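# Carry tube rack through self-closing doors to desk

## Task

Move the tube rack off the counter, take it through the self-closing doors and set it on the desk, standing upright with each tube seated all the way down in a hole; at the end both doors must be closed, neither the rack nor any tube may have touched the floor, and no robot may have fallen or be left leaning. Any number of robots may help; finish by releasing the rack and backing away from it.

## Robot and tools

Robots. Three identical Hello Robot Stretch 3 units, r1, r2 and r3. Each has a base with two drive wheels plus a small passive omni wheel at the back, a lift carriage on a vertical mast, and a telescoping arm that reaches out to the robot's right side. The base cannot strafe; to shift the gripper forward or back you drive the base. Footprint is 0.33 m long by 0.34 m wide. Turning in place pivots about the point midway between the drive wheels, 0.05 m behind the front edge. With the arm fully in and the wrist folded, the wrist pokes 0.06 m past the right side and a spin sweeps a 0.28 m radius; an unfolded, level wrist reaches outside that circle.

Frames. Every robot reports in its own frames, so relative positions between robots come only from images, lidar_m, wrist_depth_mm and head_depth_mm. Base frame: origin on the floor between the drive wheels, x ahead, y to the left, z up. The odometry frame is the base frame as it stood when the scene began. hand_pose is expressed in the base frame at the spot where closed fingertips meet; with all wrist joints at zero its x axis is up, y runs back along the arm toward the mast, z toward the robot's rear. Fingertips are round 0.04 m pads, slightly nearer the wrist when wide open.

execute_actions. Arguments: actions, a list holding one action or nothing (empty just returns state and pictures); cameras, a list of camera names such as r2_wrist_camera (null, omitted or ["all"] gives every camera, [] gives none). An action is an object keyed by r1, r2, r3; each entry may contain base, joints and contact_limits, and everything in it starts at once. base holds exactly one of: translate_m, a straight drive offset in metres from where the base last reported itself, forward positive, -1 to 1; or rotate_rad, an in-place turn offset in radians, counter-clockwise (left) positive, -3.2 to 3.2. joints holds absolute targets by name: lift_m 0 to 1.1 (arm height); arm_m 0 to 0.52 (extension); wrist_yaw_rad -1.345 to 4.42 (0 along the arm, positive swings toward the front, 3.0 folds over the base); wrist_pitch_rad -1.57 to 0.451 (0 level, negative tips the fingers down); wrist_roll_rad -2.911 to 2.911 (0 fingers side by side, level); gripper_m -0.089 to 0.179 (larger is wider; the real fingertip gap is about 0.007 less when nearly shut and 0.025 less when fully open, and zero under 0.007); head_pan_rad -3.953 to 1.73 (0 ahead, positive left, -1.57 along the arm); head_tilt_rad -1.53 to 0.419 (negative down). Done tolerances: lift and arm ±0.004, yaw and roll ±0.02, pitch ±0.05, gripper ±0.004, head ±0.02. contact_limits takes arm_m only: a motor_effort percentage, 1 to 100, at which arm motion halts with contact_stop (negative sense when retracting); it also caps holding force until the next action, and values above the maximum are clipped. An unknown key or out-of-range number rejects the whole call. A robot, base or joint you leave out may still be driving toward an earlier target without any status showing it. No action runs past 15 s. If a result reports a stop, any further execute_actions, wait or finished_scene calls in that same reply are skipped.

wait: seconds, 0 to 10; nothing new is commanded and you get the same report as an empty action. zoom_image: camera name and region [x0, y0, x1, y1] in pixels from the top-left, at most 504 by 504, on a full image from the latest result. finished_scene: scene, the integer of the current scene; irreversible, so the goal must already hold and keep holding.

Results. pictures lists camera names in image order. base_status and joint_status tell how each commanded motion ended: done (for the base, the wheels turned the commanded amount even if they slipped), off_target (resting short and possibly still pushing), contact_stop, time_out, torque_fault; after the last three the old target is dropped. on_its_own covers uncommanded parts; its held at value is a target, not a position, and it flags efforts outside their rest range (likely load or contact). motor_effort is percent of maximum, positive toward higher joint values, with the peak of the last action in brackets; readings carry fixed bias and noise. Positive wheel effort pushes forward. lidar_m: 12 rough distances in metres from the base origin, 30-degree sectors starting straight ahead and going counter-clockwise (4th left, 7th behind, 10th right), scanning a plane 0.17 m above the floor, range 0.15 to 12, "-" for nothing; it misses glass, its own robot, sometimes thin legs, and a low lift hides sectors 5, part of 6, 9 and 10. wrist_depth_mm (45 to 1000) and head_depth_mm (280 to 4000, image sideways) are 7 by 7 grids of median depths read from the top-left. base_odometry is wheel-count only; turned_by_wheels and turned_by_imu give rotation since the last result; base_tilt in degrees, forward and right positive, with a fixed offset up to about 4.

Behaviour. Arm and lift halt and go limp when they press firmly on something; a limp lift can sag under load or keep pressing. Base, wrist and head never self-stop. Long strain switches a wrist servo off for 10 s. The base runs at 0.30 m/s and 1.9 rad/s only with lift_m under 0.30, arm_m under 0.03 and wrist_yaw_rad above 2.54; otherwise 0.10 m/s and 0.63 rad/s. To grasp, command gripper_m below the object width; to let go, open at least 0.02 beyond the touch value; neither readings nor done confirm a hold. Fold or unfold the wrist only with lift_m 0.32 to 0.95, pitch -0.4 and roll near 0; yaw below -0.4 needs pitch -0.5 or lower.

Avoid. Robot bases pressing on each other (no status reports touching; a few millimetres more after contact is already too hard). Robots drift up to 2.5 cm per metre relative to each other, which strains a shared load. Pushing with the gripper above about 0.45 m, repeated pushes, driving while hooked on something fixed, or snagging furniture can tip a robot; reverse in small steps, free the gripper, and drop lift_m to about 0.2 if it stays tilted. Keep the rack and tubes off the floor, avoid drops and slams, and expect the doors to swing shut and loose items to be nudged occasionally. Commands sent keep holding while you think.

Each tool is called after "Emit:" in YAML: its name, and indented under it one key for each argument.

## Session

Emit:
execute_actions:
  actions: []
  cameras: ["r1_nav_camera","r2_nav_camera","r3_nav_camera"]

Scene clock: 0.00 s.
r1.base_odometry: x=+0.000 y=+0.000 heading=+0.000 (m, m, rad; r1's odometry frame)
r1.turned_by_wheels: +0.000 (rad since the last result)
r1.turned_by_imu: +0.000 (rad since the last result)
r1.base_tilt: forward=+2.2 right=+0.5 (deg)
r1.lidar_m: 1.07 0.97 0.97 1.18 2.30 1.26 2.49 2.18 2.20 1.41 1.28 1.28
r1.head_depth_mm: 1427 1434 1437 1436 1437 1442 1421 / 1501 1467 1453 1418 1388 1365 1340 / 1370 1328 1311 1291 1274 1249 1223 / 1239 1224 1200 1184 1163 1151 1129 / 1139 1119 1106 1094 1080 1067 1043 / 1057 1047 1027 1012 999 993 978 / 986 971 962 947 933 924 915
r1.base_status: not commanded
r1.joint_positions: lift_m=+0.567 arm_m=+0.001 wrist_yaw_rad=+2.957 wrist_pitch_rad=-0.575 wrist_roll_rad=+0.004 gripper_m=+0.037 head_pan_rad=-0.007 head_tilt_rad=+0.014
r1.joint_status: not commanded
r1.motor_effort: left_wheel=+0 right_wheel=+0 lift_m=+19 arm_m=+0 wrist_yaw_rad=+1 wrist_pitch_rad=+7 wrist_roll_rad=+0 gripper_m=+1 head_pan_rad=+0 head_tilt_rad=+1 (%)
r1.hand_pose: x=+0.0158 y=+0.0530 z=+0.5465 quat_wxyz=(+0.263, +0.695, +0.137, +0.656) (m; r1's base frame)
r1.wrist_depth_mm: - - - - 972 832 721 / - - - - - 888 771 / - - - - - 937 816 / 942 932 972 986 - 970 855 / 811 822 - 835 850 857 854 / 710 720 - 728 751 750 751 / 632 633 646 657 644 657 665
r2.base_odometry: x=+0.000 y=+0.000 heading=+0.000 (m, m, rad; r2's odometry frame)
r2.turned_by_wheels: +0.000 (rad since the last result)
r2.turned_by_imu: +0.000 (rad since the last result)
r2.base_tilt: forward=+0.8 right=-0.3 (deg)
r2.lidar_m: 2.68 2.86 2.44 2.45 1.70 1.50 1.43 0.81 0.69 0.69 0.79 1.36
r2.head_depth_mm: 1769 2449 2471 2478 2462 2461 2121 / 1772 2503 2542 2549 2522 2514 2124 / 1773 2578 2614 2601 2615 2608 2096 / 1790 2670 2708 2699 2681 2676 2092 / 1800 2733 2804 2790 2790 2808 2078 / 1816 2727 2900 2913 2890 2858 2082 / 1816 2766 3006 3003 2999 2945 2056
r2.base_status: not commanded
r2.joint_positions: lift_m=+0.417 arm_m=-0.002 wrist_yaw_rad=+2.896 wrist_pitch_rad=-0.430 wrist_roll_rad=-0.011 gripper_m=+0.037 head_pan_rad=+0.006 head_tilt_rad=-0.010
r2.joint_status: not commanded
r2.motor_effort: left_wheel=+1 right_wheel=-1 lift_m=+40 arm_m=+0 wrist_yaw_rad=-1 wrist_pitch_rad=+4 wrist_roll_rad=+0 gripper_m=+0 head_pan_rad=+0 head_tilt_rad=+2 (%)
r2.hand_pose: x=+0.0330 y=+0.0731 z=+0.4270 quat_wxyz=(+0.234, +0.700, +0.067, +0.671) (m; r2's base frame)
r2.wrist_depth_mm: - - - - - - - / - - - - - - - / - - - - - - - / 991 - - - - - - / 803 - 845 839 867 867 878 / 676 - 709 705 725 715 719 / 587 593 578 602 593 614 619
r3.base_odometry: x=+0.000 y=+0.000 heading=+0.000 (m, m, rad; r3's odometry frame)
r3.turned_by_wheels: +0.000 (rad since the last result)
r3.turned_by_imu: +0.000 (rad since the last result)
r3.base_tilt: forward=-0.7 right=+0.4 (deg)
r3.lidar_m: 2.40 2.57 1.19 1.42 1.33 1.36 1.76 1.73 2.06 1.94 1.81 1.93
r3.head_depth_mm: 2035 2114 2108 2116 2129 2128 2110 / 2068 2347 2350 2352 2370 2364 2242 / 2076 2635 2634 2644 2662 2673 2234 / 2079 2973 3047 3037 3045 2989 2263 / 2078 2939 3035 3047 3077 3008 2236 / 2097 2779 2801 2852 2820 2832 2224 / 2101 2604 2587 2622 2607 2655 2222
r3.base_status: not commanded
r3.joint_positions: lift_m=+0.445 arm_m=-0.002 wrist_yaw_rad=+3.035 wrist_pitch_rad=-0.597 wrist_roll_rad=+0.011 gripper_m=+0.037 head_pan_rad=+0.000 head_tilt_rad=-0.017
r3.joint_status: not commanded
r3.motor_effort: left_wheel=-1 right_wheel=-1 lift_m=+29 arm_m=-1 wrist_yaw_rad=+0 wrist_pitch_rad=+5 wrist_roll_rad=+0 gripper_m=+0 head_pan_rad=+0 head_tilt_rad=+2 (%)
r3.hand_pose: x=-0.0001 y=+0.0544 z=+0.4201 quat_wxyz=(+0.245, +0.689, +0.171, +0.660) (m; r3's base frame)
r3.wrist_depth_mm: - - - - - - - / - - - - - - - / 861 876 896 882 897 911 903 / 745 771 760 764 765 774 778 / 647 670 - 667 695 683 693 / 591 599 - 617 606 603 610 / 529 - - - 535 549 548
pictures: r1_nav_camera (sideways: a quarter turn counterclockwise sets it upright), r2_nav_camera (sideways: a quarter turn counterclockwise sets it upright), r3_nav_camera (sideways: a quarter turn counterclockwise sets it upright)
Images, in order (width x height): r1_nav_camera 672x504, r2_nav_camera 672x504, r3_nav_camera 672x504.

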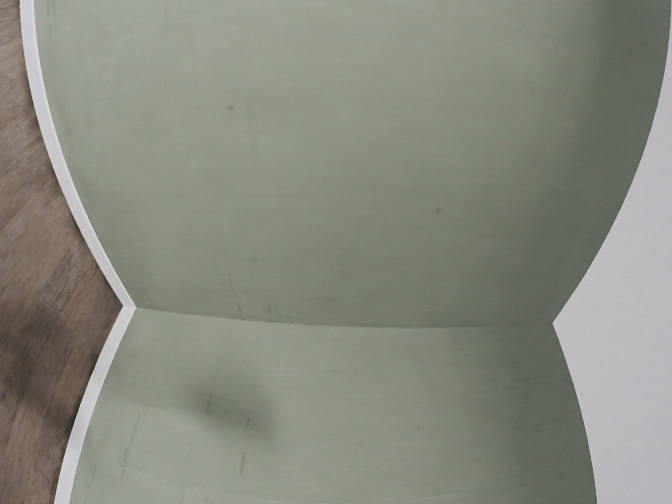

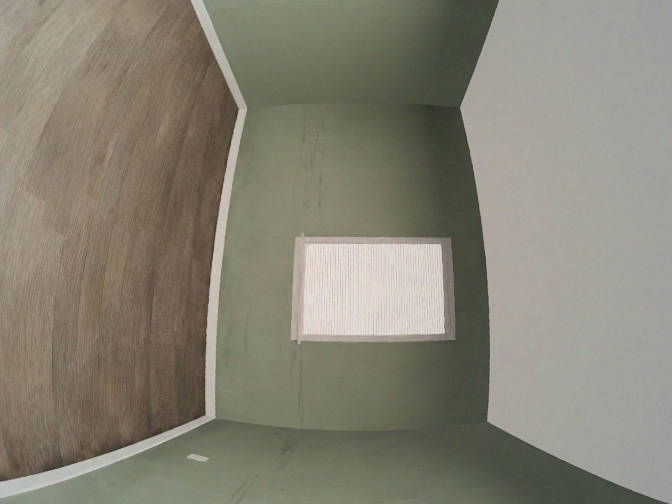

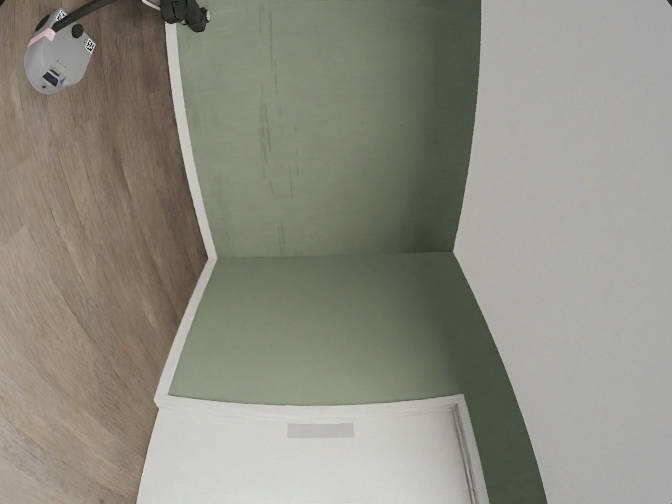

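Emit:
execute_actions:
  actions:
    - {"r1":{"joints":{"head_pan_rad":-2.0,"head_tilt_rad":-0.6,"lift_m":0.28,"wrist_pitch_rad":-0.4,"wrist_yaw_rad":3.0}},"r2":{"base":{"rotate_rad":1.9},"joints":{"head_pan_rad":0.9,"head_tilt_rad":-0.4,"lift_m":0.27}},"r3":{"base":{"rotate_rad":-0.93},"joints":{"head_tilt_rad":-0.5,"lift_m":0.28,"wrist_pitch_rad":-0.4}}}
  cameras: ["r1_nav_camera","r2_nav_camera","r2_head_camera","r3_nav_camera","r3_head_camera"]

Scene clock: 4.07 s.
r1.base_odometry: x=+0.000 y=+0.000 heading=+0.000 (m, m, rad; r1's odometry frame)
r1.turned_by_wheels: +0.000 (rad since the last result)
r1.turned_by_imu: +0.000 (rad since the last result)
r1.base_tilt: forward=+2.2 right=+0.5 (deg)
r1.lidar_m: 1.07 0.97 0.97 1.18 2.30 1.17 2.49 2.18 2.19 1.41 1.28 1.29
r1.head_depth_mm: 1839 1985 2173 2274 1814 1481 1260 / 1894 2085 2270 2364 1827 1493 1259 / 1968 2179 2395 2412 1820 1502 1277 / 2081 2297 2558 2405 1859 1514 1276 / 2063 2206 2329 2350 1868 1532 1283 / 1785 1877 2007 2096 1888 1530 1288 / 1574 1672 1757 1827 1850 1530 1304
r1.base_status: not commanded
r1.joint_positions: lift_m=+0.280 arm_m=+0.001 wrist_yaw_rad=+2.998 wrist_pitch_rad=-0.421 wrist_roll_rad=+0.004 gripper_m=+0.037 head_pan_rad=-1.993 head_tilt_rad=-0.592
r1.joint_status: all done
r1.motor_effort: left_wheel=+0(0) right_wheel=+0(0) lift_m=+16(18) arm_m=+1(0) wrist_yaw_rad=+2(3) wrist_pitch_rad=+11(13) wrist_roll_rad=+0(0) gripper_m=+0(1) head_pan_rad=-3(43) head_tilt_rad=-4(33) (%)
r1.hand_pose: x=+0.0109 y=+0.0761 z=+0.2922 quat_wxyz=(+0.198, +0.701, +0.098, +0.678) (m; r1's base frame)
r1.wrist_depth_mm: - - - - 975 822 697 / - - - - - 839 735 / 891 869 915 916 945 865 776 / 685 693 706 719 727 745 759 / 556 563 - 575 594 590 603 / 470 489 - 502 506 505 499 / - - - - 424 425 429
r2.base_odometry: x=+0.000 y=+0.000 heading=+1.900 (m, m, rad; r2's odometry frame)
r2.turned_by_wheels: +1.900 (rad since the last result)
r2.turned_by_imu: +1.910 (rad since the last result)
r2.base_tilt: forward=+0.8 right=-0.3 (deg)
r2.lidar_m: 1.95 1.50 1.52 0.94 0.71 0.69 0.73 1.04 2.67 2.82 2.52 2.44
r2.head_depth_mm: 1775 1899 1985 1567 1714 1719 1359 / 1758 1878 1971 1549 1689 1699 1366 / 1741 1885 1980 1625 1736 1701 1357 / 1737 1862 2015 2173 2267 1711 1356 / 1722 1837 1984 2141 2249 1701 1352 / 1706 1849 1975 2137 2226 1688 1350 / 1705 1823 1970 2121 2134 1689 1351
r2.base_status: done
r2.joint_positions: lift_m=+0.270 arm_m=-0.002 wrist_yaw_rad=+2.896 wrist_pitch_rad=-0.431 wrist_roll_rad=-0.011 gripper_m=+0.037 head_pan_rad=+0.893 head_tilt_rad=-0.396
r2.joint_status: all done
r2.motor_effort: left_wheel=-1(5) right_wheel=+2(8) lift_m=+30(39) arm_m=+0(0) wrist_yaw_rad=+2(0) wrist_pitch_rad=+4(4) wrist_roll_rad=+0(0) gripper_m=+0(0) head_pan_rad=+4(50) head_tilt_rad=-2(28) (%)
r2.hand_pose: x=+0.0330 y=+0.0729 z=+0.2801 quat_wxyz=(+0.235, +0.700, +0.067, +0.671) (m; r2's base frame)
r2.wrist_depth_mm: - 880 - - - - - / - 949 - - - - - / - 922 - - - - - / 669 - 756 755 783 782 806 / 598 - 597 618 624 628 627 / 498 - 522 519 531 524 524 / 450 - - 438 433 446 454
r3.base_odometry: x=+0.000 y=+0.000 heading=-0.930 (m, m, rad; r3's odometry frame)
r3.turned_by_wheels: -0.930 (rad since the last result)
r3.turned_by_imu: -0.939 (rad since the last result)
r3.base_tilt: forward=-0.7 right=+0.4 (deg)
r3.lidar_m: 1.81 1.99 2.64 1.31 1.19 1.36 1.33 1.39 1.96 1.73 2.06 1.87
r3.head_depth_mm: 1555 1691 1874 2056 2066 1639 1351 / 1547 1685 1865 2057 2049 1623 1339 / 1547 1694 1846 2056 2060 1618 1342 / 1565 1719 1876 2076 2033 1597 1335 / 1619 1762 1937 2147 2016 1610 1330 / 1623 1776 1925 2142 2022 1608 1324 / 1620 1771 1938 2140 1993 1595 1317
r3.base_status: done
r3.joint_positions: lift_m=+0.280 arm_m=-0.002 wrist_yaw_rad=+3.035 wrist_pitch_rad=-0.422 wrist_roll_rad=+0.011 gripper_m=+0.037 head_pan_rad=+0.000 head_tilt_rad=-0.494
r3.joint_status: all done
r3.motor_effort: left_wheel=+2(7) right_wheel=-4(10) lift_m=+23(27) arm_m=-1(1) wrist_yaw_rad=+0(0) wrist_pitch_rad=+10(11) wrist_roll_rad=+0(1) gripper_m=+0(1) head_pan_rad=+1(0) head_tilt_rad=-3(33) (%)
r3.hand_pose: x=+0.0026 y=+0.0798 z=+0.2921 quat_wxyz=(+0.186, +0.702, +0.110, +0.679) (m; r3's base frame)
r3.wrist_depth_mm: - - - - - - - / - - - - - - - / 847 841 842 854 858 838 851 / 669 676 681 684 678 685 688 / 564 569 - 563 591 567 575 / 488 500 - - 484 489 490 / - - - - 425 426 428
pictures: r1_nav_camera (sideways: a quarter turn counterclockwise sets it upright), r2_head_camera (sideways: a quarter turn clockwise sets it upright), r2_nav_camera (sideways: a quarter turn counterclockwise sets it upright), r3_head_camera (sideways: a quarter turn clockwise sets it upright), r3_nav_camera (sideways: a quarter turn counterclockwise sets it upright)
Images, in order (width x height): r1_nav_camera 672x504, r2_head_camera 896x504, r2_nav_camera 672x504, r3_head_camera 896x504, r3_nav_camera 672x504.

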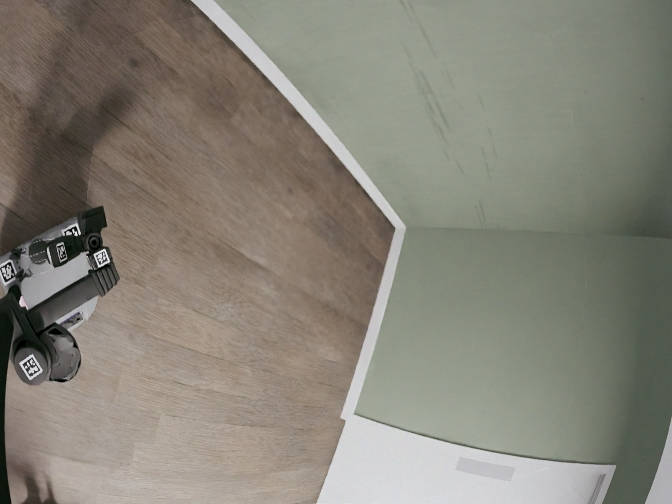

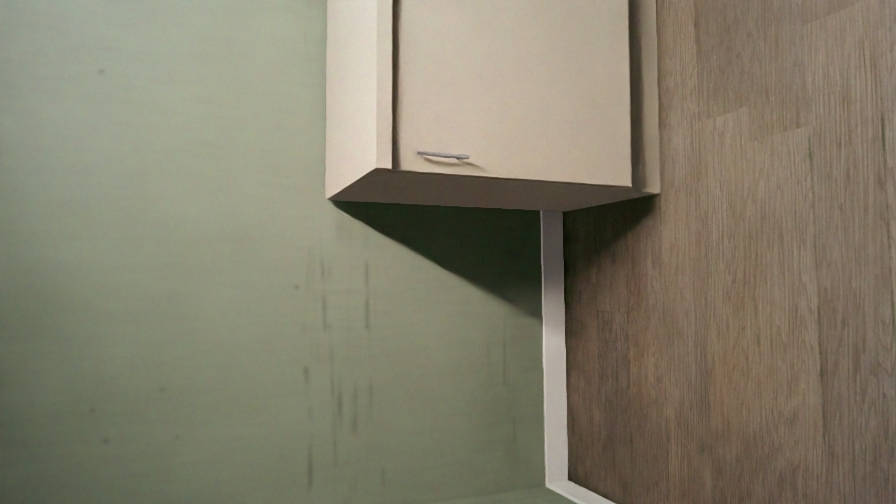

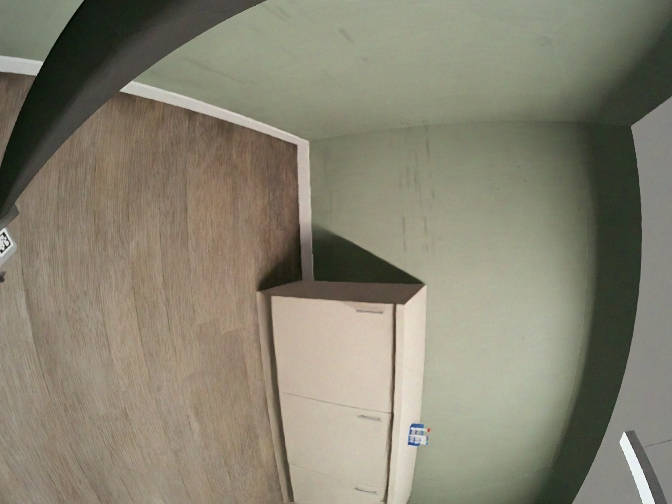

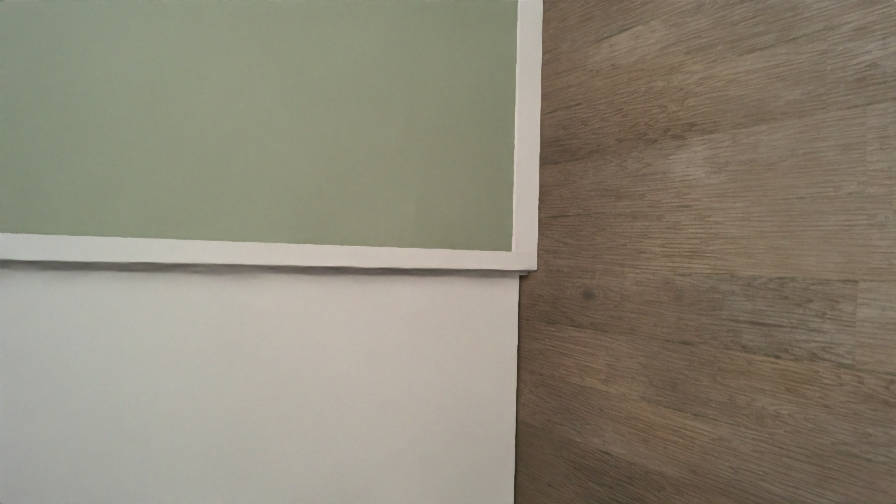

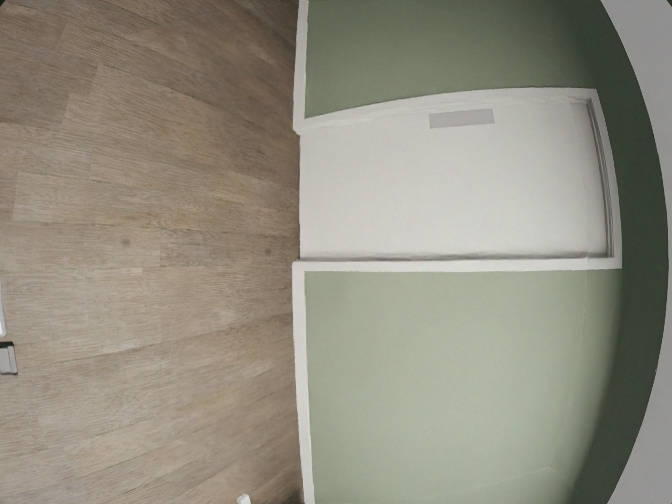

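Emit:
execute_actions:
  actions:
    - {"r1":{"base":{"rotate_rad":-2.6},"joints":{"head_pan_rad":0}},"r2":{"base":{"rotate_rad":0.1},"joints":{"head_pan_rad":0.4}},"r3":{"base":{"rotate_rad":0.53}}}
  cameras: []

Emit:
execute_actions:
  actions:
    - {"r2":{"base":{"translate_m":1.0}},"r3":{"base":{"translate_m":1.0}}}
  cameras: ["r2_head_camera"]

Emit:
execute_actions:
  actions:
    - {"r2":{"base":{"translate_m":0.5}},"r3":{"base":{"translate_m":0.5}}}
  cameras: []

Emit:
execute_actions:
  actions:
    - {"r2":{"base":{"rotate_rad":2.42},"joints":{"lift_m":0.95,"head_pan_rad":-1.57,"head_tilt_rad":-0.7,"wrist_pitch_rad":-0.4}},"r3":{"base":{"rotate_rad":-0.57},"joints":{"head_tilt_rad":-1.2,"lift_m":0.31}}}
  cameras: ["r1_nav_camera","r2_head_camera","r3_nav_camera"]

Scene clock: 7.87 s.
r1.base_odometry: x=+0.000 y=+0.000 heading=-2.600 (m, m, rad; r1's odometry frame)
r1.turned_by_wheels: -2.600 (rad since the last result)
r1.turned_by_imu: -2.601 (rad since the last result)
r1.base_tilt: forward=+2.1 right=+0.5 (deg)
r1.lidar_m: 2.18 2.19 1.41 1.28 1.28 1.06 0.97 0.97 1.19 2.35 1.21 2.49
r1.head_depth_mm: 2009 2236 2472 2336 1823 1498 1246 / 1995 2206 2424 2351 1837 1497 1261 / 1992 2146 2367 2374 1838 1516 1269 / 1913 2091 2301 2406 1890 1520 1277 / 1843 2036 2202 2361 1867 1530 1286 / 1823 1978 2184 2332 1898 1533 1293 / 1804 1962 2112 2299 1920 1555 1299
r1.base_status: done
r1.joint_positions: lift_m=+0.280 arm_m=+0.001 wrist_yaw_rad=+2.998 wrist_pitch_rad=-0.421 wrist_roll_rad=+0.004 gripper_m=+0.037 head_pan_rad=-0.007 head_tilt_rad=-0.593
r1.joint_status: all done
r1.motor_effort: left_wheel=+3(11) right_wheel=-2(6) lift_m=+16(16) arm_m=+0(0) wrist_yaw_rad=+3(3) wrist_pitch_rad=+12(11) wrist_roll_rad=-1(1) gripper_m=+1(1) head_pan_rad=+4(45) head_tilt_rad=-3(4) (%)
r1.hand_pose: x=+0.0108 y=+0.0761 z=+0.2922 quat_wxyz=(+0.198, +0.701, +0.098, +0.678) (m; r1's base frame)
r1.wrist_depth_mm: - - - - - - - / - - - - - - - / 887 877 924 930 945 972 - / 682 692 707 720 731 754 759 / 557 563 - 579 599 601 594 / 478 494 - 503 500 496 502 / - - - - 423 427 434
r2.base_odometry: x=+0.000 y=+0.000 heading=+2.000 (m, m, rad; r2's odometry frame)
r2.turned_by_wheels: +0.100 (rad since the last result)
r2.turned_by_imu: +0.099 (rad since the last result)
r2.base_tilt: forward=+0.8 right=-0.3 (deg)
r2.lidar_m: 1.80 1.50 1.73 0.86 0.70 0.69 0.76 1.17 2.67 2.94 2.46 2.43
r2.head_depth_mm: 2260 2450 2114 2046 2190 1718 1368 / 2134 2322 2096 1912 2099 1711 1359 / 2026 2193 2079 1799 1985 1704 1359 / 1929 2057 2044 1696 1842 1705 1357 / 1855 1974 2026 1608 1744 1703 1356 / 1762 1880 1940 1554 1733 1698 1352 / 1692 1788 1901 2049 2164 1688 1348
r2.base_status: done
r2.joint_positions: lift_m=+0.270 arm_m=-0.002 wrist_yaw_rad=+2.896 wrist_pitch_rad=-0.431 wrist_roll_rad=-0.011 gripper_m=+0.037 head_pan_rad=+0.407 head_tilt_rad=-0.396
r2.joint_status: all done
r2.motor_effort: left_wheel=+0(7) right_wheel=+2(7) lift_m=+30(30) arm_m=+0(0) wrist_yaw_rad=+0(1) wrist_pitch_rad=+4(4) wrist_roll_rad=+0(0) gripper_m=+0(0) head_pan_rad=-4(40) head_tilt_rad=-3(3) (%)
r2.hand_pose: x=+0.0330 y=+0.0729 z=+0.2801 quat_wxyz=(+0.235, +0.700, +0.067, +0.671) (m; r2's base frame)
r2.wrist_depth_mm: - 809 - - - - - / - 866 - - - - - / - 889 995 - - - - / 658 - 754 763 791 787 807 / 585 - 601 623 624 632 642 / 494 - 523 518 523 524 527 / 455 - - 441 431 450 453
r3.base_odometry: x=+0.000 y=+0.000 heading=-0.400 (m, m, rad; r3's odometry frame)
r3.turned_by_wheels: +0.530 (rad since the last result)
r3.turned_by_imu: +0.533 (rad since the last result)
r3.base_tilt: forward=-0.8 right=+0.4 (deg)
r3.lidar_m: 1.99 2.64 1.31 1.82 1.37 1.33 1.39 1.97 1.73 2.05 1.88 1.81
r3.head_depth_mm: 1609 1747 1879 2040 2080 1633 1346 / 1716 1825 1995 2155 2054 1619 1339 / 1781 1934 2110 2320 2048 1608 1342 / 1815 1966 2147 2378 2039 1613 1337 / 1919 2100 2323 2503 2031 1609 1332 / 2040 2235 2505 2597 2011 1602 1325 / 2165 2381 2655 2720 2029 1588 1318
r3.base_status: done
r3.joint_positions: lift_m=+0.280 arm_m=-0.002 wrist_yaw_rad=+3.035 wrist_pitch_rad=-0.422 wrist_roll_rad=+0.011 gripper_m=+0.037 head_pan_rad=+0.000 head_tilt_rad=-0.494
r3.joint_status: not commanded
r3.motor_effort: left_wheel=-3(10) right_wheel=+2(11) lift_m=+22(23) arm_m=-1(1) wrist_yaw_rad=+0(0) wrist_pitch_rad=+10(10) wrist_roll_rad=+0(0) gripper_m=-1(0) head_pan_rad=+0(1) head_tilt_rad=-3(3) (%)
r3.hand_pose: x=+0.0026 y=+0.0798 z=+0.2921 quat_wxyz=(+0.186, +0.702, +0.110, +0.679) (m; r3's base frame)
r3.wrist_depth_mm: - - - - - - - / - - - - - - - / 832 841 848 853 850 862 866 / 666 677 690 681 675 695 684 / 566 557 - 568 593 568 571 / 485 495 - - 490 496 489 / - - - - 423 433 430
pictures: none
No camera images: the call's "cameras" was empty. Leave "cameras" out to get every camera's image.

Scene clock: 12.97 s.
r1.base_odometry: x=+0.000 y=+0.000 heading=-2.600 (m, m, rad; r1's odometry frame)
r1.turned_by_wheels: +0.000 (rad since the last result)
r1.turned_by_imu: +0.000 (rad since the last result)
r1.base_tilt: forward=+2.2 right=+0.5 (deg)
r1.lidar_m: 2.18 2.20 1.41 1.28 1.29 1.06 0.97 0.97 1.19 2.35 3.36 1.25
r1.head_depth_mm: 2024 2231 2502 2346 1612 1488 1255 / 2014 2206 2421 2344 1826 1503 1261 / 1989 2153 2362 2390 1854 1503 1275 / 1900 2064 2313 2386 1856 1510 1269 / 1843 2004 2240 2370 1890 1527 1287 / 1828 1999 2176 2352 1912 1536 1283 / 1791 1954 2154 2283 1902 1546 1299
r1.base_status: not commanded
r1.joint_positions: lift_m=+0.280 arm_m=+0.001 wrist_yaw_rad=+2.998 wrist_pitch_rad=-0.421 wrist_roll_rad=+0.004 gripper_m=+0.037 head_pan_rad=-0.007 head_tilt_rad=-0.593
r1.joint_status: not commanded
r1.motor_effort: left_wheel=+3(2) right_wheel=-2(1) lift_m=+15(16) arm_m=+0(0) wrist_yaw_rad=+3(2) wrist_pitch_rad=+11(11) wrist_roll_rad=+0(0) gripper_m=+0(2) head_pan_rad=+3(4) head_tilt_rad=-4(4) (%)
r1.hand_pose: x=+0.0108 y=+0.0761 z=+0.2922 quat_wxyz=(+0.198, +0.701, +0.098, +0.678) (m; r1's base frame)
r1.wrist_depth_mm: - - - - - - - / - - - - - - - / 886 878 920 942 944 973 - / 685 685 705 710 733 741 744 / 557 568 - 585 594 587 602 / 471 499 - 502 504 498 500 / - - - - 424 431 435
r2.base_odometry: x=-0.416 y=+0.909 heading=+2.000 (m, m, rad; r2's odometry frame)
r2.turned_by_wheels: +0.000 (rad since the last result)
r2.turned_by_imu: -0.002 (rad since the last result)
r2.base_tilt: forward=+0.8 right=-0.3 (deg)
r2.lidar_m: 1.02 0.84 0.83 0.92 1.48 1.47 1.61 2.49 3.28 2.08 1.68 1.67
r2.head_depth_mm: 1574 1709 1829 1178 1275 1448 1367 / 1489 1606 1707 1119 1183 1324 1364 / 1408 1524 1619 1055 1103 1225 1321 / 1342 1447 1538 1033 1027 1137 1277 / 1277 1377 1456 1025 974 1067 1198 / 1230 1300 1402 1020 912 1003 1104 / 1176 1243 1333 1017 867 942 1032
r2.base_status: done
r2.joint_positions: lift_m=+0.270 arm_m=-0.002 wrist_yaw_rad=+2.896 wrist_pitch_rad=-0.431 wrist_roll_rad=-0.011 gripper_m=+0.037 head_pan_rad=+0.407 head_tilt_rad=-0.396
r2.joint_status: not commanded
r2.motor_effort: left_wheel=-1(3) right_wheel=+2(7) lift_m=+31(31) arm_m=+0(1) wrist_yaw_rad=+0(1) wrist_pitch_rad=+4(4) wrist_roll_rad=+0(0) gripper_m=+0(0) head_pan_rad=-5(4) head_tilt_rad=-3(2) (%)
r2.hand_pose: x=+0.0330 y=+0.0729 z=+0.2801 quat_wxyz=(+0.235, +0.700, +0.067, +0.671) (m; r2's base frame)
r2.wrist_depth_mm: - - - 920 817 726 661 / - - - - 845 763 685 / 959 1000 - - 947 873 781 / 732 - 754 762 774 786 795 / 591 - 611 617 628 634 636 / 495 - 517 527 533 523 530 / 448 - - 439 428 452 449
r3.base_odometry: x=+0.921 y=-0.390 heading=-0.400 (m, m, rad; r3's odometry frame)
r3.turned_by_wheels: +0.000 (rad since the last result)
r3.turned_by_imu: +0.008 (rad since the last result)
r3.base_tilt: forward=-0.8 right=+0.4 (deg)
r3.lidar_m: 1.05 1.47 2.03 2.14 2.23 2.18 2.29 2.46 2.30 1.32 1.08 1.05
r3.head_depth_mm: 876 938 1013 1096 1199 1319 1348 / 895 975 1074 1168 1277 1430 1340 / 899 977 1054 1174 1311 1482 1336 / 951 1031 1128 1244 1388 1529 1336 / 1006 1098 1205 1340 1513 1591 1326 / 1074 1175 1301 1451 1658 1592 1329 / 1143 1262 1404 1589 1813 1584 1313
r3.base_status: done
r3.joint_positions: lift_m=+0.280 arm_m=-0.002 wrist_yaw_rad=+3.035 wrist_pitch_rad=-0.421 wrist_roll_rad=+0.011 gripper_m=+0.037 head_pan_rad=+0.000 head_tilt_rad=-0.495
r3.joint_status: not commanded
r3.motor_effort: left_wheel=-3(8) right_wheel=+3(11) lift_m=+23(24) arm_m=-1(1) wrist_yaw_rad=+0(0) wrist_pitch_rad=+10(10) wrist_roll_rad=+0(0) gripper_m=+0(0) head_pan_rad=+1(0) head_tilt_rad=-2(3) (%)
r3.hand_pose: x=+0.0026 y=+0.0799 z=+0.2922 quat_wxyz=(+0.185, +0.702, +0.110, +0.679) (m; r3's base frame)
r3.wrist_depth_mm: - - - - - - - / - - - - - - - / 834 - 829 839 857 867 850 / 665 678 686 695 684 679 678 / 571 565 - 564 585 571 570 / 488 496 - - 489 496 492 / - - - - 429 429 428
pictures: r2_head_camera (sideways: a quarter turn clockwise sets it upright)
Images, in order (width x height): r2_head_camera 896x504.

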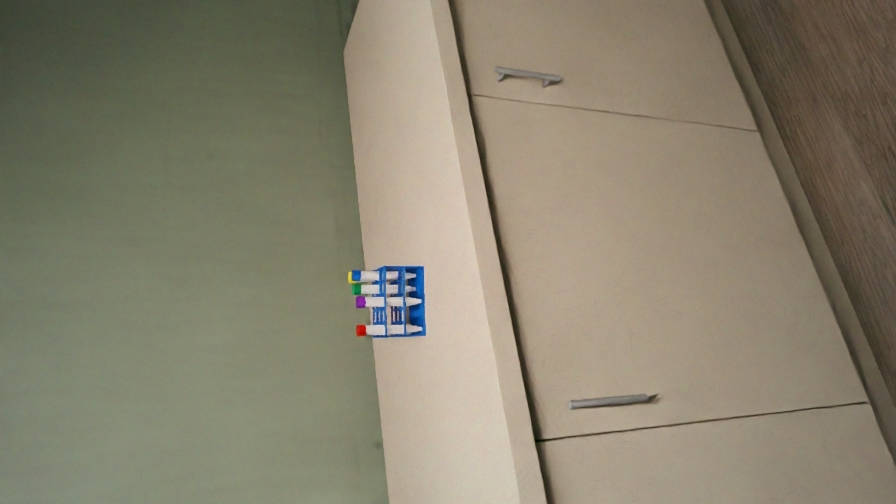

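Scene clock: 16.27 s.
r1.base_odometry: x=+0.000 y=+0.000 heading=-2.600 (m, m, rad; r1's odometry frame)
r1.turned_by_wheels: +0.000 (rad since the last result)
r1.turned_by_imu: +0.000 (rad since the last result)
r1.base_tilt: forward=+2.1 right=+0.4 (deg)
r1.lidar_m: 1.53 2.19 1.41 1.28 1.29 1.06 0.96 0.97 1.19 2.34 3.36 2.48
r1.head_depth_mm: 2045 2222 2480 2369 1807 1485 1251 / 2003 2183 2366 1965 1785 1494 1259 / 1904 2074 2326 1857 1806 1509 1270 / 1893 2088 2279 2407 1870 1518 1277 / 1851 2017 2257 2354 1888 1542 1283 / 1837 1989 2188 2357 1886 1539 1292 / 1786 1952 2161 2315 1915 1546 1296
r1.base_status: not commanded
r1.joint_positions: lift_m=+0.280 arm_m=+0.001 wrist_yaw_rad=+2.998 wrist_pitch_rad=-0.421 wrist_roll_rad=+0.004 gripper_m=+0.037 head_pan_rad=-0.007 head_tilt_rad=-0.593
r1.joint_status: not commanded
r1.motor_effort: left_wheel=+2(3) right_wheel=-1(2) lift_m=+16(16) arm_m=+0(1) wrist_yaw_rad=+3(3) wrist_pitch_rad=+11(11) wrist_roll_rad=-1(1) gripper_m=+0(1) head_pan_rad=+3(4) head_tilt_rad=-3(3) (%)
r1.hand_pose: x=+0.0108 y=+0.0761 z=+0.2922 quat_wxyz=(+0.198, +0.701, +0.098, +0.678) (m; r1's base frame)
r1.wrist_depth_mm: - - - - - - - / - - - - - - - / 878 873 930 934 955 966 - / 688 687 701 709 727 726 748 / 561 562 - 583 594 595 602 / 471 498 - 507 509 500 500 / - - - - 422 429 430
r2.base_odometry: x=-0.624 y=+1.364 heading=+2.000 (m, m, rad; r2's odometry frame)
r2.turned_by_wheels: +0.000 (rad since the last result)
r2.turned_by_imu: -0.001 (rad since the last result)
r2.base_tilt: forward=+0.9 right=-0.3 (deg)
r2.lidar_m: 0.63 0.52 0.51 0.57 0.89 1.86 2.04 3.14 3.21 1.59 1.29 1.28
r2.head_depth_mm: 1226 1333 1461 1048 768 867 1002 / 1160 1258 1371 1043 728 795 909 / 1105 1186 1286 1037 691 722 827 / 1052 1127 1218 1032 688 683 764 / 1000 1067 1153 1025 685 636 706 / 955 1021 1090 1021 684 590 659 / 913 973 1044 950 680 563 616
r2.base_status: done
r2.joint_positions: lift_m=+0.270 arm_m=-0.002 wrist_yaw_rad=+2.896 wrist_pitch_rad=-0.431 wrist_roll_rad=-0.011 gripper_m=+0.037 head_pan_rad=+0.407 head_tilt_rad=-0.396
r2.joint_status: not commanded
r2.motor_effort: left_wheel=+0(5) right_wheel=+2(7) lift_m=+31(31) arm_m=+0(0) wrist_yaw_rad=+0(1) wrist_pitch_rad=+4(4) wrist_roll_rad=+0(0) gripper_m=+0(0) head_pan_rad=-4(4) head_tilt_rad=-2(2) (%)
r2.hand_pose: x=+0.0330 y=+0.0729 z=+0.2801 quat_wxyz=(+0.235, +0.700, +0.067, +0.671) (m; r2's base frame)
r2.wrist_depth_mm: - 736 645 562 496 457 411 / - 795 706 606 547 480 438 / 931 924 850 718 584 513 463 / 734 - 756 748 684 608 506 / 588 - 612 620 630 631 581 / 493 - 518 527 524 522 525 / 453 - - 440 432 448 453
r3.base_odometry: x=+1.381 y=-0.584 heading=-0.400 (m, m, rad; r3's odometry frame)
r3.turned_by_wheels: +0.000 (rad since the last result)
r3.turned_by_imu: +0.004 (rad since the last result)
r3.base_tilt: forward=-0.7 right=+0.4 (deg)
r3.lidar_m: 0.58 0.84 1.76 1.85 1.66 2.59 2.74 2.90 1.81 0.85 0.64 0.56
r3.head_depth_mm: 437 469 520 600 687 767 852 / 470 501 540 581 637 737 882 / 495 535 580 636 706 778 874 / 524 568 621 684 762 858 987 / 555 606 665 738 830 945 1106 / 592 647 717 801 908 1053 1234 / 630 696 776 873 1006 1188 1295
r3.base_status: done
r3.joint_positions: lift_m=+0.280 arm_m=-0.002 wrist_yaw_rad=+3.035 wrist_pitch_rad=-0.421 wrist_roll_rad=+0.011 gripper_m=+0.037 head_pan_rad=+0.000 head_tilt_rad=-0.495
r3.joint_status: not commanded
r3.motor_effort: left_wheel=-3(9) right_wheel=+4(11) lift_m=+23(24) arm_m=-1(1) wrist_yaw_rad=+0(0) wrist_pitch_rad=+10(10) wrist_roll_rad=+0(0) gripper_m=+0(0) head_pan_rad=+0(0) head_tilt_rad=-2(2) (%)
r3.hand_pose: x=+0.0026 y=+0.0799 z=+0.2922 quat_wxyz=(+0.185, +0.702, +0.110, +0.679) (m; r3's base frame)
r3.wrist_depth_mm: - - - - - - - / - - - - - - - / 838 - 840 838 843 848 858 / 686 673 680 680 676 682 683 / 565 565 - 561 587 571 572 / 485 498 - - 489 493 493 / - - - - 426 430 426
pictures: none
No camera images: the call's "cameras" was empty. Leave "cameras" out to get every camera's image.

Scene clock: 23.27 s.
r1.base_odometry: x=+0.000 y=+0.000 heading=-2.600 (m, m, rad; r1's odometry frame)
r1.turned_by_wheels: +0.000 (rad since the last result)
r1.turned_by_imu: +0.000 (rad since the last result)
r1.base_tilt: forward=+2.2 right=+0.4 (deg)
r1.lidar_m: 1.57 2.20 1.41 1.28 1.29 1.07 0.97 0.97 1.19 2.34 3.38 2.49
r1.head_depth_mm: 2048 2215 2473 2353 1830 1488 1250 / 2013 2192 2378 2172 1787 1500 1266 / 1933 2143 2306 1847 1795 1515 1277 / 1887 2086 2284 2412 1861 1534 1283 / 1864 2007 2198 2349 1880 1532 1290 / 1817 1989 2192 2354 1904 1539 1295 / 1806 1956 2167 2304 1906 1553 1300
r1.base_status: not commanded
r1.joint_positions: lift_m=+0.280 arm_m=+0.001 wrist_yaw_rad=+2.998 wrist_pitch_rad=-0.421 wrist_roll_rad=+0.004 gripper_m=+0.037 head_pan_rad=-0.007 head_tilt_rad=-0.593
r1.joint_status: not commanded
r1.motor_effort: left_wheel=+3(2) right_wheel=-2(1) lift_m=+16(16) arm_m=+0(0) wrist_yaw_rad=+3(2) wrist_pitch_rad=+11(12) wrist_roll_rad=-1(0) gripper_m=-1(0) head_pan_rad=+4(4) head_tilt_rad=-4(4) (%)
r1.hand_pose: x=+0.0108 y=+0.0761 z=+0.2922 quat_wxyz=(+0.198, +0.701, +0.098, +0.678) (m; r1's base frame)
r1.wrist_depth_mm: - - - - - - - / - - - - - - - / 880 864 935 941 937 973 - / 684 689 703 711 728 739 746 / 558 557 - 573 595 585 605 / 476 499 - 503 499 488 497 / - - - - 421 424 433
r2.base_odometry: x=-0.624 y=+1.364 heading=-1.864 (m, m, rad; r2's odometry frame)
r2.turned_by_wheels: +2.420 (rad since the last result)
r2.turned_by_imu: +2.435 (rad since the last result)
r2.base_tilt: forward=+0.9 right=-0.3 (deg)
r2.lidar_m: 1.86 1.91 2.53 3.59 1.90 1.35 1.28 0.75 0.54 0.52 0.53 0.71
r2.head_depth_mm: 935 1039 801 612 - - 1140 / 936 1036 800 621 686 - 1123 / 936 1039 752 620 686 - - / 939 1034 750 620 691 - 1155 / 937 1035 797 620 692 - 1129 / 936 1036 797 620 734 924 1125 / 934 1034 797 619 728 927 1151
r2.base_status: done
r2.joint_positions: lift_m=+0.950 arm_m=-0.002 wrist_yaw_rad=+2.896 wrist_pitch_rad=-0.418 wrist_roll_rad=-0.011 gripper_m=+0.037 head_pan_rad=-1.563 head_tilt_rad=-0.692
r2.joint_status: all done
r2.motor_effort: left_wheel=-1(4) right_wheel=+2(7) lift_m=+48(48) arm_m=-1(0) wrist_yaw_rad=+0(0) wrist_pitch_rad=+6(6) wrist_roll_rad=+0(0) gripper_m=+0(0) head_pan_rad=-5(51) head_tilt_rad=-4(27) (%)
r2.hand_pose: x=+0.0333 y=+0.0745 z=+0.9623 quat_wxyz=(+0.231, +0.701, +0.062, +0.672) (m; r2's base frame)
r2.wrist_depth_mm: - - - - - - - / - - - - - - - / - - - - - - - / - - - - - - - / - - - - - - - / - - - - - - - / - - - - - - -
r3.base_odometry: x=+1.381 y=-0.584 heading=-0.970 (m, m, rad; r3's odometry frame)
r3.turned_by_wheels: -0.570 (rad since the last result)
r3.turned_by_imu: -0.575 (rad since the last result)
r3.base_tilt: forward=-0.7 right=+0.4 (deg)
r3.lidar_m: 0.56 0.57 0.80 1.75 1.83 1.66 2.60 2.70 2.90 2.11 0.89 0.65
r3.head_depth_mm: 660 825 1098 1390 1305 1220 1143 / 660 827 1095 1387 1300 1229 1137 / 659 825 1096 1375 1292 1226 - / 661 824 1101 1364 1281 1218 - / 660 824 1095 1350 1272 1212 - / 638 759 967 1323 1272 1197 - / 565 721 962 1315 1267 1177 1128
r3.base_status: done
r3.joint_positions: lift_m=+0.310 arm_m=-0.002 wrist_yaw_rad=+3.035 wrist_pitch_rad=-0.421 wrist_roll_rad=+0.011 gripper_m=+0.037 head_pan_rad=+0.000 head_tilt_rad=-1.186
r3.joint_status: all done
r3.motor_effort: left_wheel=+2(9) right_wheel=-3(10) lift_m=+34(35) arm_m=-1(1) wrist_yaw_rad=+0(0) wrist_pitch_rad=+10(10) wrist_roll_rad=+1(0) gripper_m=+0(0) head_pan_rad=+0(1) head_tilt_rad=-7(41) (%)
r3.hand_pose: x=+0.0026 y=+0.0799 z=+0.3217 quat_wxyz=(+0.185, +0.702, +0.110, +0.679) (m; r3's base frame)
r3.wrist_depth_mm: - - - - - 856 611 / - - - - - 882 627 / 900 - 899 918 910 838 627 / 714 729 737 730 734 724 625 / 607 607 - 607 630 617 587 / 522 528 - 540 527 526 524 / 460 - - - 461 456 459
pictures: r1_nav_camera (sideways: a quarter turn counterclockwise sets it upright), r2_head_camera (sideways: a quarter turn clockwise sets it upright), r3_nav_camera (sideways: a quarter turn counterclockwise sets it upright)
Images, in order (width x height): r1_nav_camera 672x504, r2_head_camera 896x504, r3_nav_camera 672x504.

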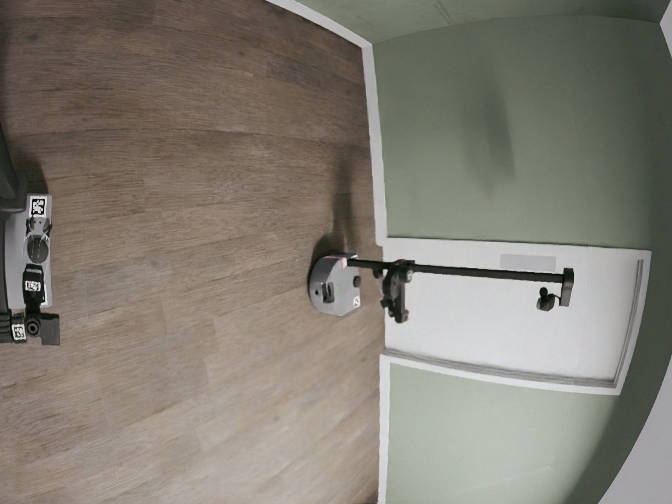

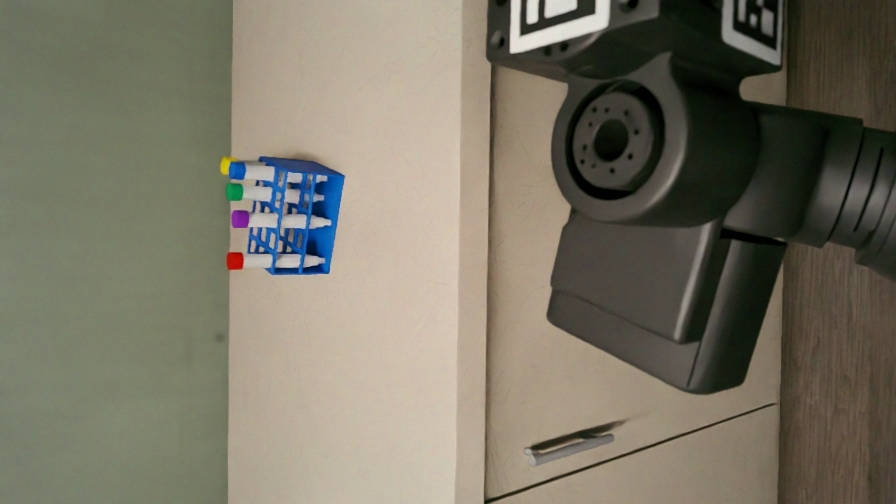

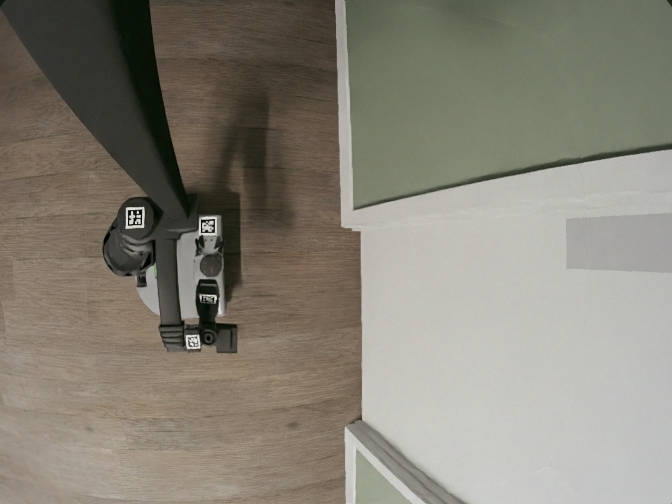

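Emit:
execute_actions:
  actions:
    - {"r2":{"base":{"rotate_rad":-0.24},"joints":{"wrist_yaw_rad":1.5,"gripper_m":0.179}},"r3":{"base":{"rotate_rad":-0.17}},"r1":{"base":{"rotate_rad":-0.12}}}
  cameras: []

Emit:
execute_actions:
  actions:
    - {"r2":{"base":{"translate_m":0.187},"joints":{"wrist_yaw_rad":0,"wrist_pitch_rad":-0.03,"wrist_roll_rad":0,"lift_m":0.9}},"r3":{"base":{"translate_m":0.42}},"r1":{"base":{"translate_m":0.8}}}
  cameras: ["r2_wrist_camera","r2_head_camera","r3_nav_camera"]

Scene clock: 26.03 s.
r1.base_odometry: x=+0.000 y=+0.000 heading=-2.720 (m, m, rad; r1's odometry frame)
r1.turned_by_wheels: -0.120 (rad since the last result)
r1.turned_by_imu: -0.120 (rad since the last result)
r1.base_tilt: forward=+2.2 right=+0.5 (deg)
r1.lidar_m: 1.59 2.18 1.50 1.28 1.28 1.13 0.97 0.96 1.11 1.86 3.34 2.56
r1.head_depth_mm: 2088 2332 2567 2344 1796 1481 1252 / 2104 2309 2543 2364 1842 1495 1261 / 2055 2254 2448 2316 1781 1492 1260 / 1999 2194 2368 1886 1811 1516 1286 / 1904 2067 2270 2362 1870 1524 1288 / 1832 1969 2171 2361 1890 1537 1291 / 1786 1937 2122 2290 1915 1549 1295
r1.base_status: done
r1.joint_positions: lift_m=+0.280 arm_m=+0.001 wrist_yaw_rad=+2.998 wrist_pitch_rad=-0.421 wrist_roll_rad=+0.004 gripper_m=+0.037 head_pan_rad=-0.007 head_tilt_rad=-0.593
r1.joint_status: not commanded
r1.motor_effort: left_wheel=+2(10) right_wheel=-1(5) lift_m=+16(16) arm_m=+0(0) wrist_yaw_rad=+2(2) wrist_pitch_rad=+12(11) wrist_roll_rad=-1(1) gripper_m=+0(1) head_pan_rad=+3(3) head_tilt_rad=-4(4) (%)
r1.hand_pose: x=+0.0108 y=+0.0761 z=+0.2922 quat_wxyz=(+0.198, +0.701, +0.098, +0.678) (m; r1's base frame)
r1.wrist_depth_mm: 945 - - - - - - / - - - - - - - / 894 885 918 936 931 961 - / 687 690 710 718 722 728 751 / 561 559 - 578 605 593 594 / 479 500 - 503 503 496 498 / - - - - 418 430 433
r2.base_odometry: x=-0.624 y=+1.364 heading=-2.104 (m, m, rad; r2's odometry frame)
r2.turned_by_wheels: -0.240 (rad since the last result)
r2.turned_by_imu: -0.242 (rad since the last result)
r2.base_tilt: forward=+0.8 right=-0.3 (deg)
r2.lidar_m: 1.86 1.86 2.12 3.59 2.68 1.51 1.28 1.04 0.60 0.51 0.52 0.59
r2.head_depth_mm: 1039 1135 801 673 - - 1130 / 1016 1103 802 672 - - 1105 / 993 1082 800 645 - - 1102 / 969 1050 800 645 743 887 - / 943 1036 750 620 718 843 - / 921 1013 728 619 686 - - / 898 985 796 597 659 - 1092
r2.base_status: done
r2.joint_positions: lift_m=+0.950 arm_m=-0.002 wrist_yaw_rad=+1.502 wrist_pitch_rad=-0.418 wrist_roll_rad=-0.011 gripper_m=+0.179 head_pan_rad=-1.563 head_tilt_rad=-0.692
r2.joint_status: all done
r2.motor_effort: left_wheel=+2(4) right_wheel=-3(6) lift_m=+48(48) arm_m=+0(0) wrist_yaw_rad=-2(1) wrist_pitch_rad=+6(6) wrist_roll_rad=+0(0) gripper_m=+0(84) head_pan_rad=-5(5) head_tilt_rad=-4(5) (%)
r2.hand_pose: x=+0.2024 y=-0.1586 z=+0.9623 quat_wxyz=(+0.608, +0.577, -0.402, +0.368) (m; r2's base frame)
r2.wrist_depth_mm: - - - - - - 866 / - - - - 691 708 756 / - - - - 613 472 477 / - - - - 645 424 354 / - - - - 670 461 318 / - - - - 705 503 336 / - - - - 734 496 -
r3.base_odometry: x=+1.381 y=-0.584 heading=-1.140 (m, m, rad; r3's odometry frame)
r3.turned_by_wheels: -0.170 (rad since the last result)
r3.turned_by_imu: -0.172 (rad since the last result)
r3.base_tilt: forward=-0.8 right=+0.3 (deg)
r3.lidar_m: 0.63 0.56 0.69 1.37 1.76 2.17 1.66 2.61 2.89 2.57 0.96 0.69
r3.head_depth_mm: 722 919 1262 1407 1304 1222 1138 / 705 892 1218 1395 1305 1224 1138 / 690 868 1168 1401 1294 1231 - / 674 845 1135 1386 1285 1218 - / 662 825 1090 1359 1278 1209 - / 648 803 1043 1335 1272 1195 - / 633 741 916 1263 1267 1187 1127
r3.base_status: done
r3.joint_positions: lift_m=+0.310 arm_m=-0.002 wrist_yaw_rad=+3.035 wrist_pitch_rad=-0.421 wrist_roll_rad=+0.011 gripper_m=+0.037 head_pan_rad=+0.000 head_tilt_rad=-1.186
r3.joint_status: not commanded
r3.motor_effort: left_wheel=+2(7) right_wheel=-4(8) lift_m=+34(35) arm_m=-1(1) wrist_yaw_rad=+0(0) wrist_pitch_rad=+10(10) wrist_roll_rad=+0(0) gripper_m=+0(1) head_pan_rad=+0(0) head_tilt_rad=-7(7) (%)
r3.hand_pose: x=+0.0026 y=+0.0799 z=+0.3217 quat_wxyz=(+0.185, +0.702, +0.110, +0.679) (m; r3's base frame)
r3.wrist_depth_mm: - - - - - 688 536 / - - - - - 723 542 / 906 - 912 897 900 731 566 / 715 722 738 744 721 705 580 / 608 612 - 615 631 613 573 / 522 524 - 536 520 526 523 / 470 - - - 460 461 460
pictures: none
No camera images: the call's "cameras" was empty. Leave "cameras" out to get every camera's image.

Scene clock: 31.47 s.
r1.base_odometry: x=-0.730 y=-0.328 heading=-2.720 (m, m, rad; r1's odometry frame)
r1.turned_by_wheels: +0.000 (rad since the last result)
r1.turned_by_imu: +0.001 (rad since the last result)
r1.base_tilt: forward=+2.2 right=+0.5 (deg)
r1.lidar_m: 1.21 1.41 1.61 1.51 1.50 1.72 1.74 1.74 1.99 2.84 2.88 1.74
r1.head_depth_mm: 1418 1557 1718 1907 1793 1474 1252 / 1371 1510 1672 1867 1831 1495 1256 / 1333 1454 1603 1743 1715 1475 1273 / 1301 1419 1561 1658 1598 1470 1276 / 1252 1356 1487 1602 1721 1527 1287 / 1182 1284 1390 1527 1723 1542 1305 / 1145 1242 1351 1485 1646 1557 1296
r1.base_status: done
r1.joint_positions: lift_m=+0.280 arm_m=+0.001 wrist_yaw_rad=+2.998 wrist_pitch_rad=-0.420 wrist_roll_rad=+0.004 gripper_m=+0.037 head_pan_rad=-0.007 head_tilt_rad=-0.593
r1.joint_status: not commanded
r1.motor_effort: left_wheel=+3(10) right_wheel=-1(3) lift_m=+16(16) arm_m=-1(0) wrist_yaw_rad=+2(2) wrist_pitch_rad=+11(11) wrist_roll_rad=-1(0) gripper_m=-1(0) head_pan_rad=+3(5) head_tilt_rad=-4(4) (%)
r1.hand_pose: x=+0.0107 y=+0.0762 z=+0.2923 quat_wxyz=(+0.197, +0.701, +0.098, +0.678) (m; r1's base frame)
r1.wrist_depth_mm: - - - - - - - / - - - - - - - / 871 872 935 962 956 992 - / 684 700 714 720 734 747 746 / 555 561 - 577 596 596 599 / 474 493 - 505 499 501 503 / - - - - 420 428 434
r2.base_odometry: x=-0.719 y=+1.203 heading=-2.104 (m, m, rad; r2's odometry frame)
r2.turned_by_wheels: +0.000 (rad since the last result)
r2.turned_by_imu: -0.001 (rad since the last result)
r2.base_tilt: forward=+0.9 right=-0.3 (deg)
r2.lidar_m: 1.68 1.68 1.92 3.24 3.06 1.71 1.46 0.95 0.54 0.47 0.47 0.54
r2.head_depth_mm: 988 1089 800 647 740 - - / 967 1050 802 622 727 - - / 940 1039 733 622 - - - / 919 1017 737 597 663 859 1094 / 895 992 799 621 647 799 1082 / 876 981 797 597 617 766 995 / 856 956 796 596 600 730 939
r2.base_status: done
r2.joint_positions: lift_m=+0.900 arm_m=-0.002 wrist_yaw_rad=+0.002 wrist_pitch_rad=-0.052 wrist_roll_rad=-0.007 gripper_m=+0.179 head_pan_rad=-1.563 head_tilt_rad=-0.692
r2.joint_status: all done
r2.motor_effort: left_wheel=+3(7) right_wheel=-3(3) lift_m=+31(45) arm_m=+0(0) wrist_yaw_rad=-3(3) wrist_pitch_rad=+7(7) wrist_roll_rad=+2(2) gripper_m=+0(0) head_pan_rad=-4(5) head_tilt_rad=-5(5) (%)
r2.hand_pose: x=-0.0209 y=-0.3978 z=+1.0017 quat_wxyz=(+0.710, +0.019, -0.704, -0.018) (m; r2's base frame)
r2.wrist_depth_mm: 694 736 793 859 931 995 - / 720 758 815 866 959 - - / 724 772 838 886 979 - - / 737 777 837 506 954 - - / 458 490 477 482 491 514 524 / 340 327 331 337 343 348 376 / - 248 253 259 278 297 -
r3.base_odometry: x=+1.557 y=-0.966 heading=-1.140 (m, m, rad; r3's odometry frame)
r3.turned_by_wheels: +0.000 (rad since the last result)
r3.turned_by_imu: +0.003 (rad since the last result)
r3.base_tilt: forward=-0.8 right=+0.4 (deg)
r3.lidar_m: 0.21 0.22 0.24 0.35 1.84 2.26 1.27 3.04 3.06 1.40 0.37 0.24
r3.head_depth_mm: - 295 371 590 1268 1220 1144 / - 291 358 557 1257 1223 1140 / - - 345 527 1116 1228 - / - - 333 500 1000 1219 - / - - 323 476 908 1209 - / - - 319 454 829 1194 - / - - 315 434 705 1153 1128
r3.base_status: done
r3.joint_positions: lift_m=+0.310 arm_m=-0.002 wrist_yaw_rad=+3.035 wrist_pitch_rad=-0.421 wrist_roll_rad=+0.011 gripper_m=+0.037 head_pan_rad=+0.000 head_tilt_rad=-1.186
r3.joint_status: not commanded
r3.motor_effort: left_wheel=+1(7) right_wheel=-3(4) lift_m=+34(34) arm_m=-1(1) wrist_yaw_rad=+0(0) wrist_pitch_rad=+10(10) wrist_roll_rad=+0(0) gripper_m=+0(0) head_pan_rad=+1(1) head_tilt_rad=-7(7) (%)
r3.hand_pose: x=+0.0026 y=+0.0799 z=+0.3217 quat_wxyz=(+0.185, +0.702, +0.110, +0.679) (m; r3's base frame)
r3.wrist_depth_mm: - - - 496 265 258 214 / - - - 549 288 278 220 / 894 - 906 596 317 296 224 / 731 724 739 629 349 310 232 / 606 605 - 592 395 322 238 / 519 520 - 543 437 335 245 / 466 - - - 457 335 251
pictures: r2_head_camera (sideways: a quarter turn clockwise sets it upright), r2_wrist_camera, r3_nav_camera (sideways: a quarter turn counterclockwise sets it upright)
Images, in order (width x height): r2_head_camera 896x504, r2_wrist_camera 644x364, r3_nav_camera 672x504.

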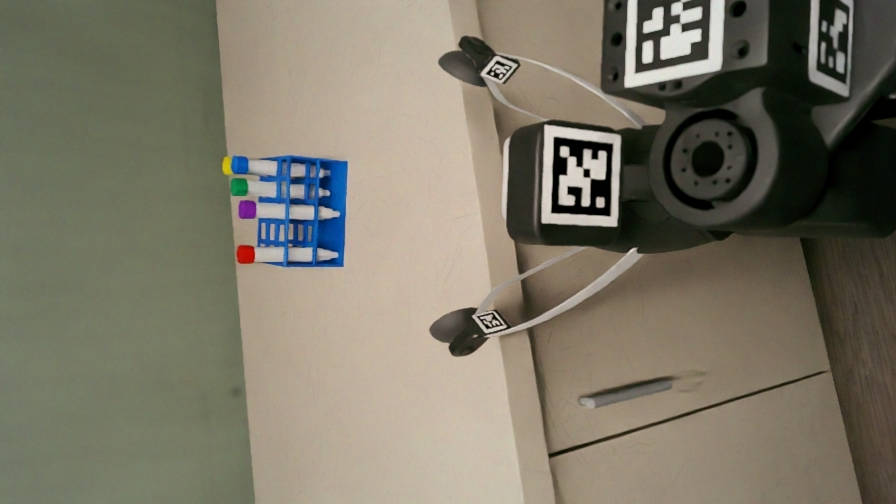

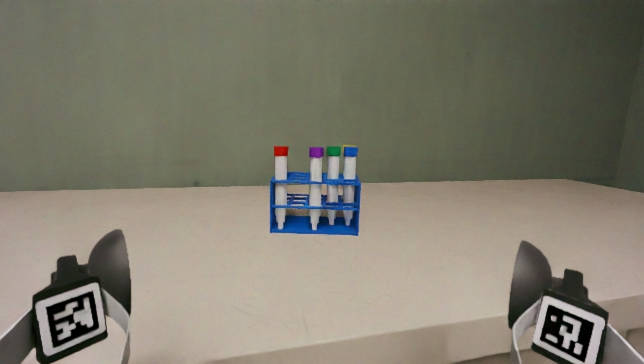

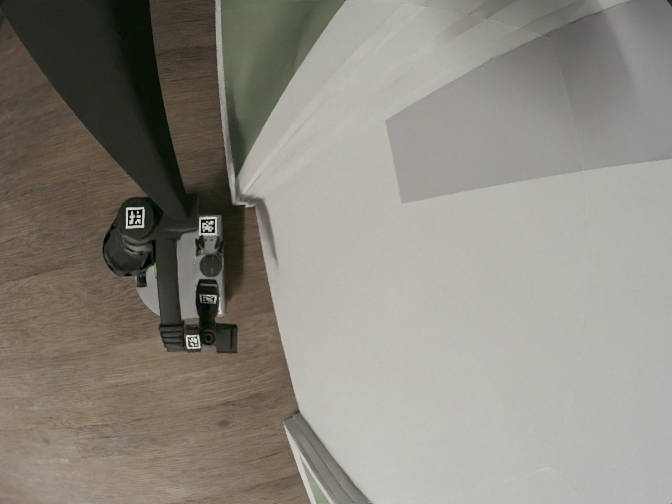

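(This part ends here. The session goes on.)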